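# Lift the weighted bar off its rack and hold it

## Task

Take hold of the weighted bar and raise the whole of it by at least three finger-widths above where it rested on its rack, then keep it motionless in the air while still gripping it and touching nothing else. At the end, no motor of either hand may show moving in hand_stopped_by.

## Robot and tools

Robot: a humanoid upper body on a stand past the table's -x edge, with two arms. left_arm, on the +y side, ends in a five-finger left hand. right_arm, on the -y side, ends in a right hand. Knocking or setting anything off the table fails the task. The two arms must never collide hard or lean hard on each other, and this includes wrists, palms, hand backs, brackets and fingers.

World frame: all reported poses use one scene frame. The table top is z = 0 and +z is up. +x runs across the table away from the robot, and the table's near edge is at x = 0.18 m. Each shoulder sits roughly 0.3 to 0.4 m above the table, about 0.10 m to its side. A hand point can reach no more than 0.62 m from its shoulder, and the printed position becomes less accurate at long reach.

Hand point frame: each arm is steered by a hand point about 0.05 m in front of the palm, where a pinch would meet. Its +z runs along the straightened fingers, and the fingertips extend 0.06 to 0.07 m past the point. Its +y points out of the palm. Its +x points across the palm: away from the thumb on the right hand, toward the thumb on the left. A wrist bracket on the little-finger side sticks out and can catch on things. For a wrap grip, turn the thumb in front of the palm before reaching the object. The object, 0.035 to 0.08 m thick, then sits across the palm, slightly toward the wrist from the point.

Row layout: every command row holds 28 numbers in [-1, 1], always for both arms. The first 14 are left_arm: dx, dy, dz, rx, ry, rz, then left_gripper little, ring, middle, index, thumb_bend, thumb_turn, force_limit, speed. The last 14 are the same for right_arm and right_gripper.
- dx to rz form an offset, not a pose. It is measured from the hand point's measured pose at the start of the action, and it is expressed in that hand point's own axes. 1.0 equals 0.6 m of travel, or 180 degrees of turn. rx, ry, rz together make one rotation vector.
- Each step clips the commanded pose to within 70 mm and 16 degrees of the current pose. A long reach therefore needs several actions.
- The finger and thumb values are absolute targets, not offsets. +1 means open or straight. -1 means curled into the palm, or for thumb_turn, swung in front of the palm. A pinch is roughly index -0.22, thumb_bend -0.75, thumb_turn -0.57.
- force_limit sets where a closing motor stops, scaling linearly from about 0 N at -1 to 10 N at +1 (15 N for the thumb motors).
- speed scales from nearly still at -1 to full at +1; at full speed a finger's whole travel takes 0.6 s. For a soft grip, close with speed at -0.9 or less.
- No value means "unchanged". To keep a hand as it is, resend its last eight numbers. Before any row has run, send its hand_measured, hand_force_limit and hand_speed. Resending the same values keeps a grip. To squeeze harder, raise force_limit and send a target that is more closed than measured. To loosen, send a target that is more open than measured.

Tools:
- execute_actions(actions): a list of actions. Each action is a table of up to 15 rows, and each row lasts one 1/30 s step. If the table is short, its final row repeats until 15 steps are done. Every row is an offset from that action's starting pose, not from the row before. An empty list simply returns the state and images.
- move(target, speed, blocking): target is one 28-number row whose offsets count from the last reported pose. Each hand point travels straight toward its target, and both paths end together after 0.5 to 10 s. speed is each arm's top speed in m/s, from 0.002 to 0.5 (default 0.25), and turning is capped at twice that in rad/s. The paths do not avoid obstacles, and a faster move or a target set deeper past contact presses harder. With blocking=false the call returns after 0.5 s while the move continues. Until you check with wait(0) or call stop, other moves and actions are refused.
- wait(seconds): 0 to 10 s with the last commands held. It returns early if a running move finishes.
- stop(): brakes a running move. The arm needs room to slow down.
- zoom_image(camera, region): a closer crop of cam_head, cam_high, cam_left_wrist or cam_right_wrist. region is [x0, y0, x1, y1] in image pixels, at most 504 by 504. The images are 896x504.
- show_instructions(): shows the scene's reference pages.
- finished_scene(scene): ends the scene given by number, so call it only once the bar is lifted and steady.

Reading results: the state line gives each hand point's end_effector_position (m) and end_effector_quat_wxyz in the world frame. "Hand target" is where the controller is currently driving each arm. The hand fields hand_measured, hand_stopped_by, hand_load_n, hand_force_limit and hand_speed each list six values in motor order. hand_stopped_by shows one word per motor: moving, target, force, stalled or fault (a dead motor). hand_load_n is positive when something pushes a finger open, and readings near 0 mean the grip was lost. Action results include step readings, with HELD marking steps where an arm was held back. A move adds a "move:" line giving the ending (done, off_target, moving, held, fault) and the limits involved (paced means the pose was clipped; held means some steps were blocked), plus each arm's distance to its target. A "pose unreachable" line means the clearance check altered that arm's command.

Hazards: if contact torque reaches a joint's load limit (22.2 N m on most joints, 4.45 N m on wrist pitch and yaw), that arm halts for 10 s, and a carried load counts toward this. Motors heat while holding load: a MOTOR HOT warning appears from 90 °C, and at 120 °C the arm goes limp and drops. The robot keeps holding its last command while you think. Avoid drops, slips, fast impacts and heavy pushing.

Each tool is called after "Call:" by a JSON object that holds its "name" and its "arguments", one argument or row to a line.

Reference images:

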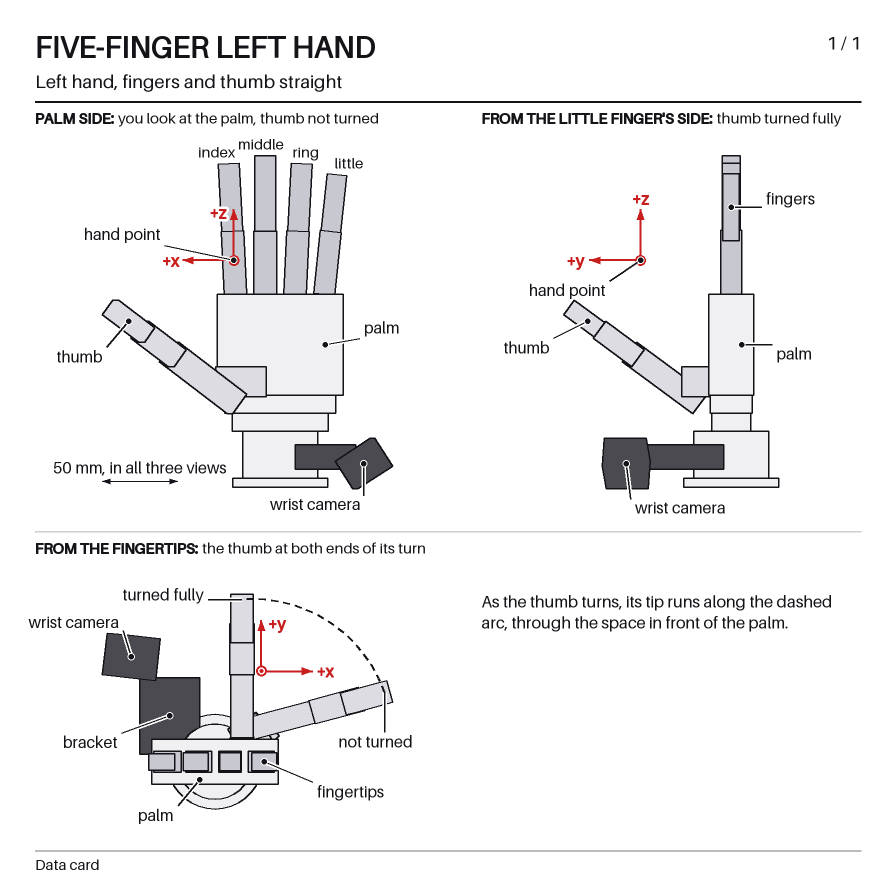

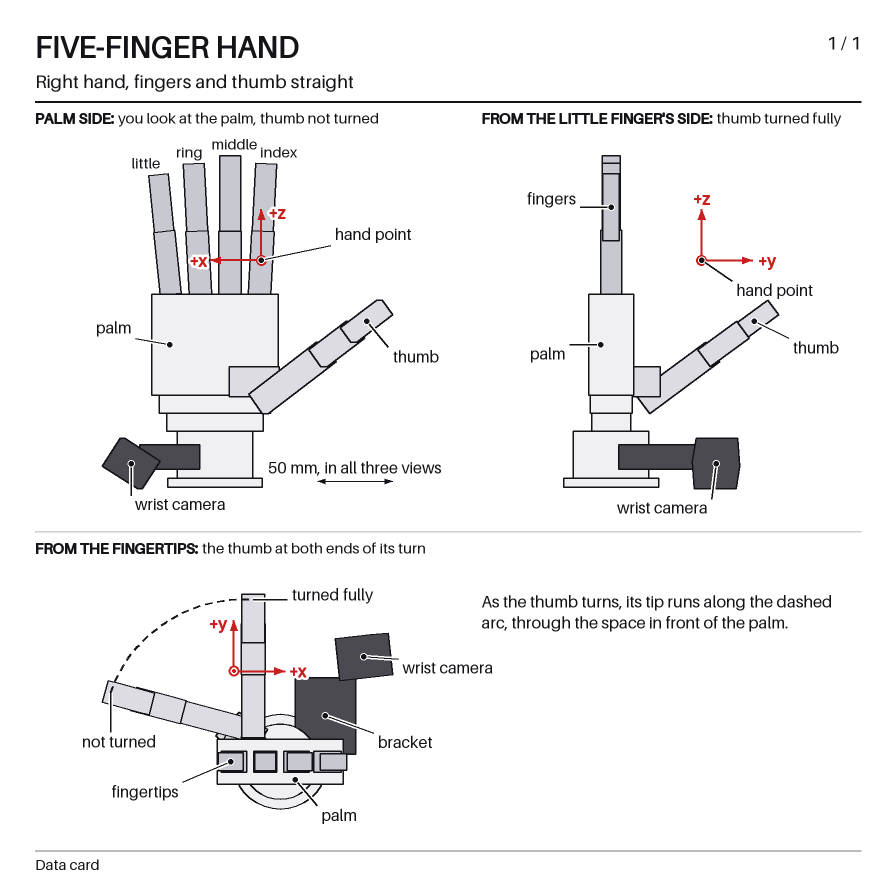

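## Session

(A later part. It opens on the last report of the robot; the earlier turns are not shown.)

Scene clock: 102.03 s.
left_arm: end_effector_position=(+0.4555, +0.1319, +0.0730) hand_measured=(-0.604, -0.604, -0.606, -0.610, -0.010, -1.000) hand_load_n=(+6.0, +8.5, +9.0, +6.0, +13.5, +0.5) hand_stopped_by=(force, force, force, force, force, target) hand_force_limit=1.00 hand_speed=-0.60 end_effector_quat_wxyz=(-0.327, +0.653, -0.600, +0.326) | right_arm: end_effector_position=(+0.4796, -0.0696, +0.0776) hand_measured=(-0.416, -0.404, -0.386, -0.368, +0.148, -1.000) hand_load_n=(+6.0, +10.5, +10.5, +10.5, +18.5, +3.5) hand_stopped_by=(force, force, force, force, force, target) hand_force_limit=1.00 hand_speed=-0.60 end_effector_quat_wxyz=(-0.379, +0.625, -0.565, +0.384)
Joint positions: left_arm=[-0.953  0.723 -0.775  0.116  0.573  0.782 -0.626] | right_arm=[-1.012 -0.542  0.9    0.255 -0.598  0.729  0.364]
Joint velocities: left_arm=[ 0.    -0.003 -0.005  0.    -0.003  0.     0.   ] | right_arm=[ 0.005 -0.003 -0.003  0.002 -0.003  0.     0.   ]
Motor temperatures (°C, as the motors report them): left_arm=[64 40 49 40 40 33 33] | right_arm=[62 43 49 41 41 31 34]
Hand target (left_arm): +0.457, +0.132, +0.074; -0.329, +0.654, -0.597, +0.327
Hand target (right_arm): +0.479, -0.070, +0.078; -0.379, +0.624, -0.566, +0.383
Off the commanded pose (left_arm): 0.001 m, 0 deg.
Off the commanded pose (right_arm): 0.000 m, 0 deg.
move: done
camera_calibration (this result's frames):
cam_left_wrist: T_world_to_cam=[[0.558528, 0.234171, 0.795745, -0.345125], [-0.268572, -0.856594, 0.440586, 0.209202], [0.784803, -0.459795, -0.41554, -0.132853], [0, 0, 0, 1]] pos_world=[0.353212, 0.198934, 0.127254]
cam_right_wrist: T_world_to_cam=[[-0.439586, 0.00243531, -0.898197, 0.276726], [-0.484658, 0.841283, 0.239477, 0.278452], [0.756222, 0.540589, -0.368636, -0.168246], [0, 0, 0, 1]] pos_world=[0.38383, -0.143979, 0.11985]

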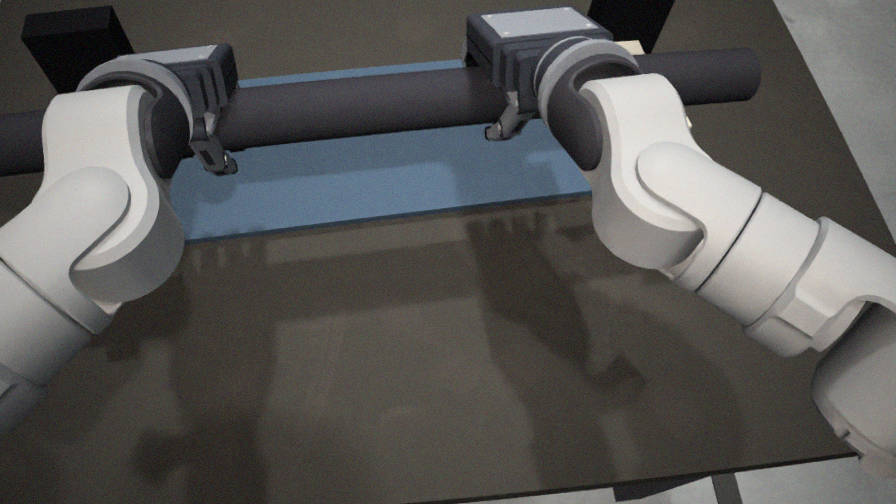

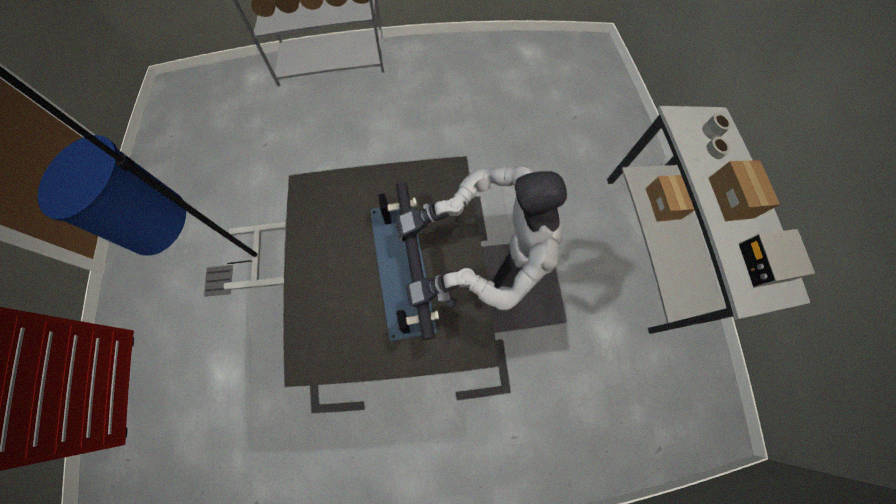

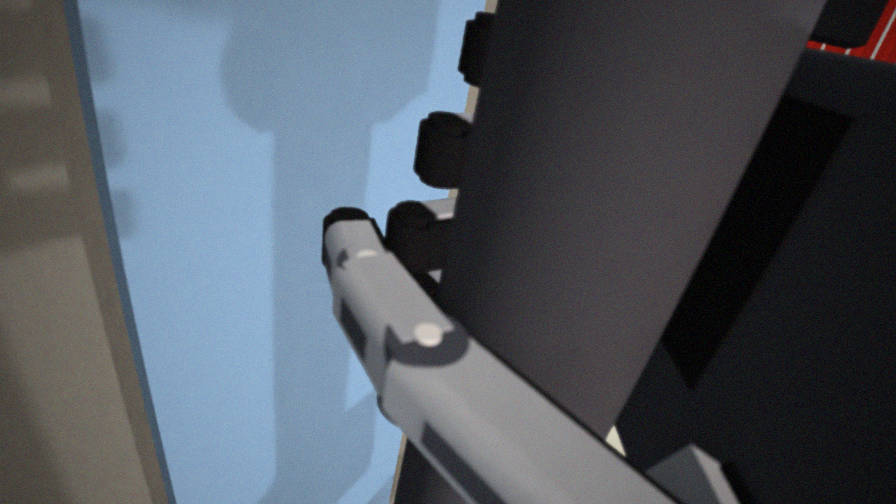

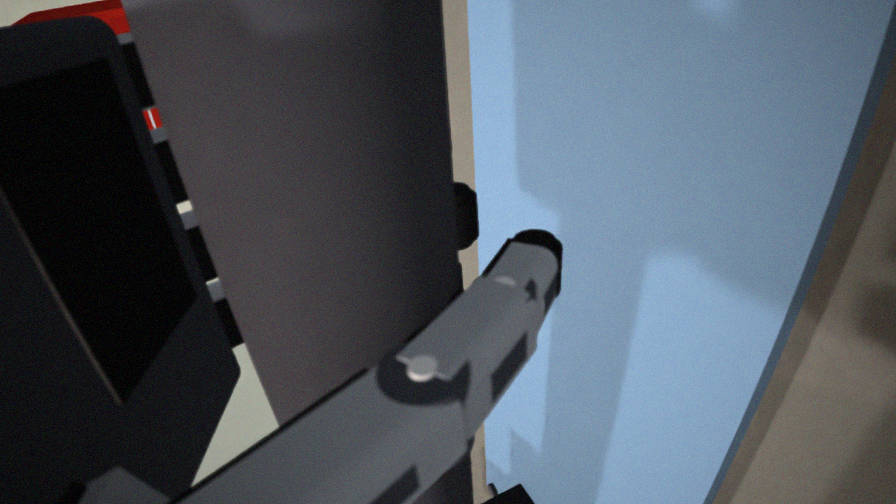

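Call:
{"name": "move", "arguments": {
  "target": [0.0055,-0.136,-0.0955,0,0,0,-0.97,-0.97,-0.97,-0.97,-0.97,-1,1,-0.6, 0.0086,-0.151,-0.070,0,0,0,-0.97,-0.97,-0.97,-0.97,-0.97,-1,1,-0.6],
  "speed": 0.04
}}

Scene clock: 108.97 s.
left_arm: end_effector_position=(+0.4537, +0.1285, +0.1742) hand_measured=(-0.604, -0.604, -0.606, -0.610, -0.010, -1.000) hand_load_n=(+3.5, +7.5, +10.5, +10.5, +13.0, +2.5) hand_stopped_by=(force, force, force, force, force, target) hand_force_limit=1.00 hand_speed=-0.60 end_effector_quat_wxyz=(-0.327, +0.651, -0.602, +0.328) | right_arm: end_effector_position=(+0.4852, -0.0722, +0.1812) hand_measured=(-0.416, -0.404, -0.386, -0.368, +0.150, -1.000) hand_load_n=(+4.5, +10.0, +10.5, +10.5, +20.0, +1.5) hand_stopped_by=(force, force, force, force, force, target) hand_force_limit=1.00 hand_speed=-0.60 end_effector_quat_wxyz=(-0.389, +0.612, -0.577, +0.376)
Joint positions: left_arm=[-1.227  0.873 -0.787 -0.069  0.575  0.914 -0.991] | right_arm=[-1.242 -0.713  0.847  0.036 -0.558  0.846  0.699]
Joint velocities: left_arm=[-0.006 -0.012  0.009 -0.006  0.006  0.    -0.004] | right_arm=[ 0.002 -0.015  0.     0.023  0.005  0.001  0.   ]
Motor temperatures (°C, as the motors report them): left_arm=[72 40 50 41 40 33 36] | right_arm=[66 43 50 42 41 31 36]
Hand target (left_arm): +0.453, +0.130, +0.172; -0.331, +0.648, -0.605, +0.323
Hand target (right_arm): +0.485, -0.074, +0.180; -0.384, +0.615, -0.574, +0.380
Off the commanded pose (left_arm): 0.004 m, 0 deg.
Off the commanded pose (right_arm): 0.007 m, 2 deg.
move: off_target (left_arm, right_arm)
camera_calibration (this result's frames):
cam_left_wrist: T_world_to_cam=[[0.558531, 0.23055, 0.796799, -0.423509], [-0.27482, -0.854909, 0.440004, 0.163914], [0.782634, -0.464733, -0.414134, -0.0895403], [0, 0, 0, 1]] pos_world=[0.351668, 0.196159, 0.228248]
cam_right_wrist: T_world_to_cam=[[-0.437569, 0.0440243, -0.898106, 0.374339], [-0.471869, 0.838978, 0.271027, 0.246443], [0.765423, 0.542382, -0.346337, -0.141288], [0, 0, 0, 1]] pos_world=[0.388233, -0.146608, 0.220471]

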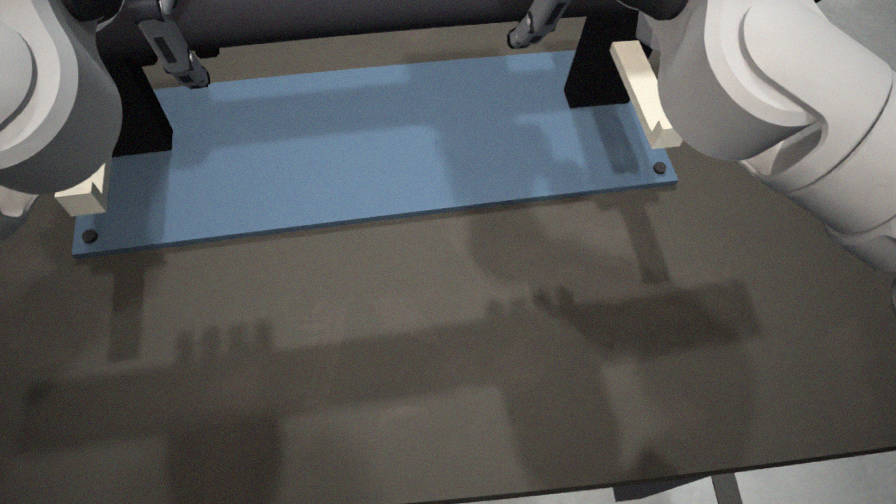

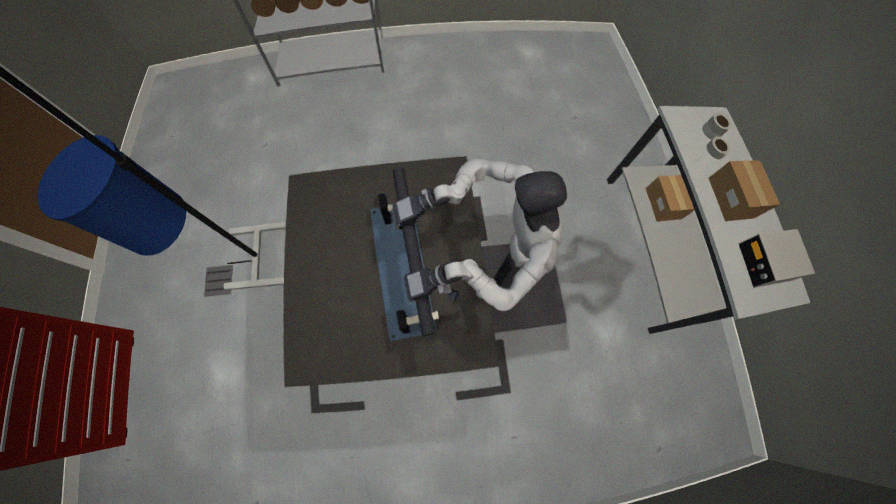

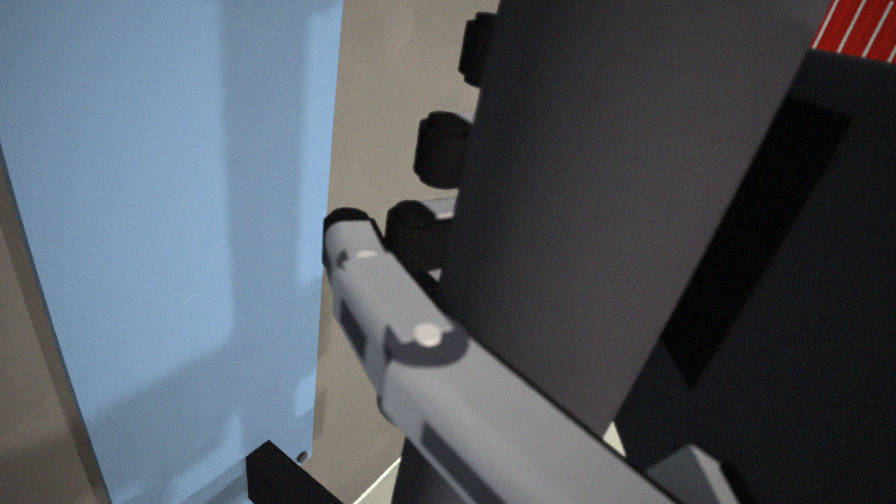

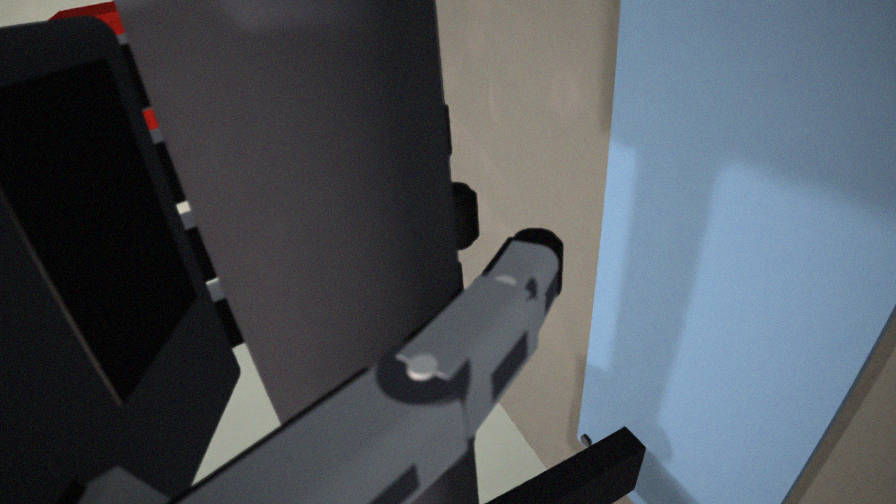

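Call:
{"name": "move", "arguments": {
  "target": [-0.004,0.038,-0.055,0,0,0,-0.97,-0.97,-0.97,-0.97,-0.97,-1,1,-0.6, -0.003,0.028,-0.061,0,0,0,-0.97,-0.97,-0.97,-0.97,-0.97,-1,1,-0.6],
  "speed": 0.04
}}

Scene clock: 114.90 s.
left_arm: end_effector_position=(+0.4132, +0.1260, +0.1743) hand_measured=(-0.604, -0.604, -0.606, -0.610, -0.010, -1.000) hand_load_n=(+2.5, +7.0, +10.5, +11.0, +13.0, +3.5) hand_stopped_by=(force, force, force, force, force, target) hand_force_limit=1.00 hand_speed=-0.60 end_effector_quat_wxyz=(-0.323, +0.654, -0.600, +0.330) | right_arm: end_effector_position=(+0.4463, -0.0730, +0.1846) hand_measured=(-0.416, -0.404, -0.386, -0.368, +0.150, -1.000) hand_load_n=(+1.0, +8.0, +11.0, +12.5, +16.5, -1.0) hand_stopped_by=(force, force, force, force, force, target) hand_force_limit=1.00 hand_speed=-0.60 end_effector_quat_wxyz=(-0.395, +0.606, -0.584, +0.370)
Joint positions: left_arm=[-1.16   0.989 -0.827 -0.398  0.607  1.141 -1.062] | right_arm=[-1.173 -0.827  0.885 -0.302 -0.579  1.079  0.761]
Joint velocities: left_arm=[-0.015 -0.012 -0.005 -0.003  0.011  0.006  0.   ] | right_arm=[-0.006  0.005  0.003 -0.003  0.009  0.006  0.   ]
Motor temperatures (°C, as the motors report them): left_arm=[86 40 54 41 40 34 41] | right_arm=[75 44 52 42 41 31 41]
Hand target (left_arm): +0.414, +0.128, +0.174; -0.328, +0.651, -0.601, +0.328
Hand target (right_arm): +0.446, -0.073, +0.184; -0.393, +0.610, -0.577, +0.375
Off the commanded pose (left_arm): 0.002 m, 1 deg.
Off the commanded pose (right_arm): 0.004 m, 1 deg.
move: off_target (right_arm)
camera_calibration (this result's frames):
cam_left_wrist: T_world_to_cam=[[0.560346, 0.240197, 0.792665, -0.40173], [-0.272293, -0.850407, 0.450182, 0.14723], [0.78222, -0.468095, -0.411118, -0.0589303], [0, 0, 0, 1]] pos_world=[0.311294, 0.194115, 0.227929]
cam_right_wrist: T_world_to_cam=[[-0.438191, 0.0691339, -0.896219, 0.362136], [-0.465454, 0.835508, 0.292027, 0.220827], [0.768987, 0.545112, -0.333934, -0.113566], [0, 0, 0, 1]] pos_world=[0.348801, -0.147632, 0.222142]

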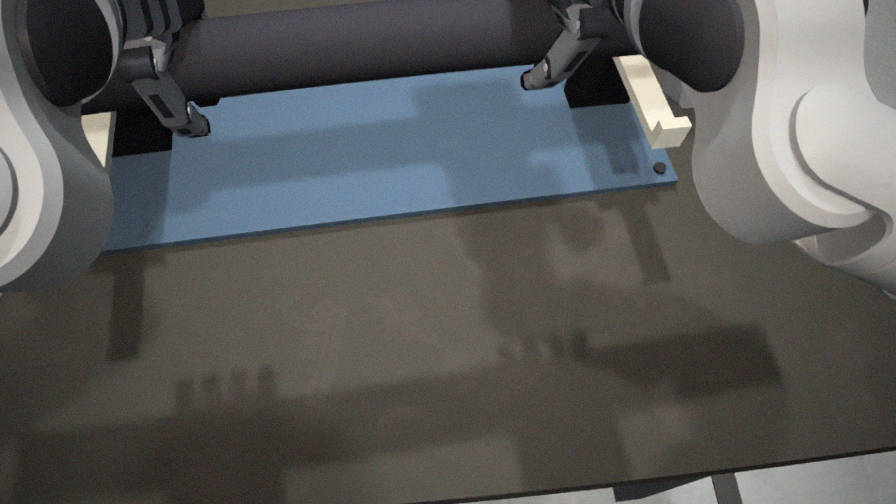

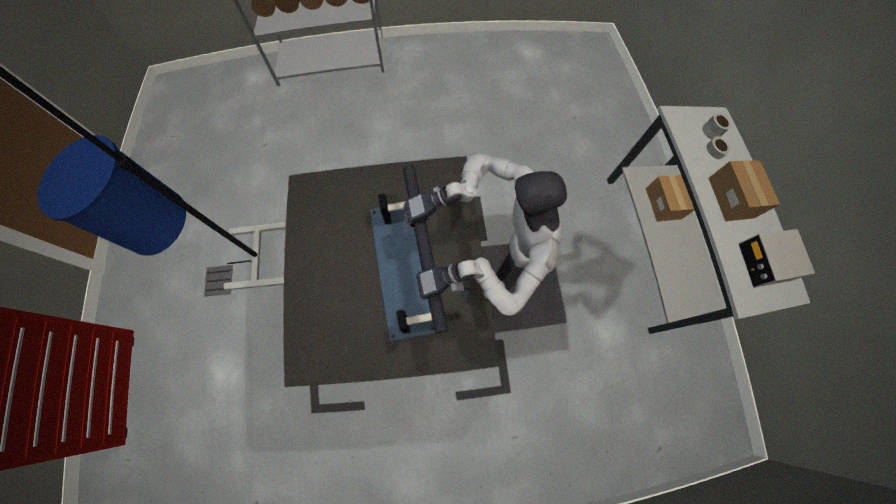

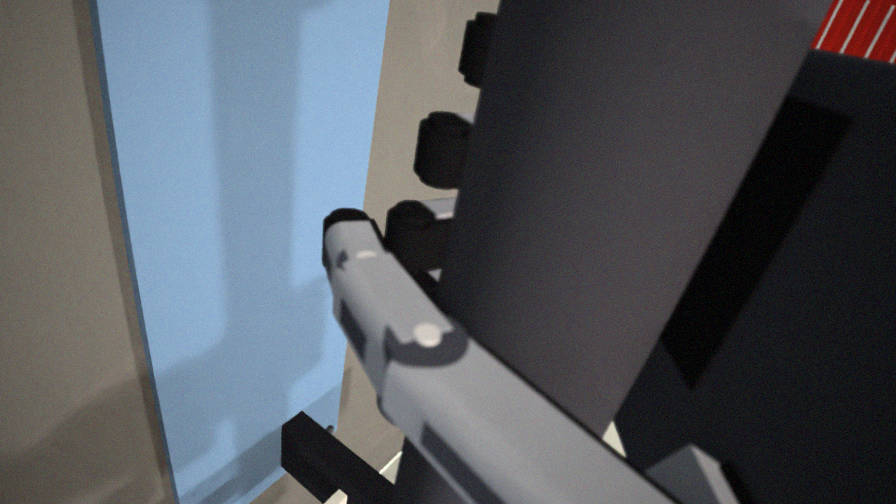

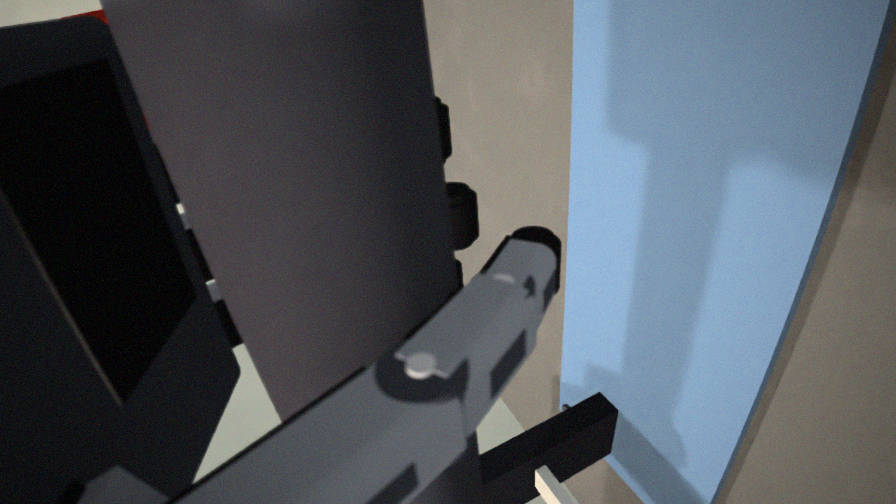

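Heating fast; finish now.

Call:
{"name": "finished_scene", "arguments": {
  "scene": 1
}}

The scene is finished: the task was done.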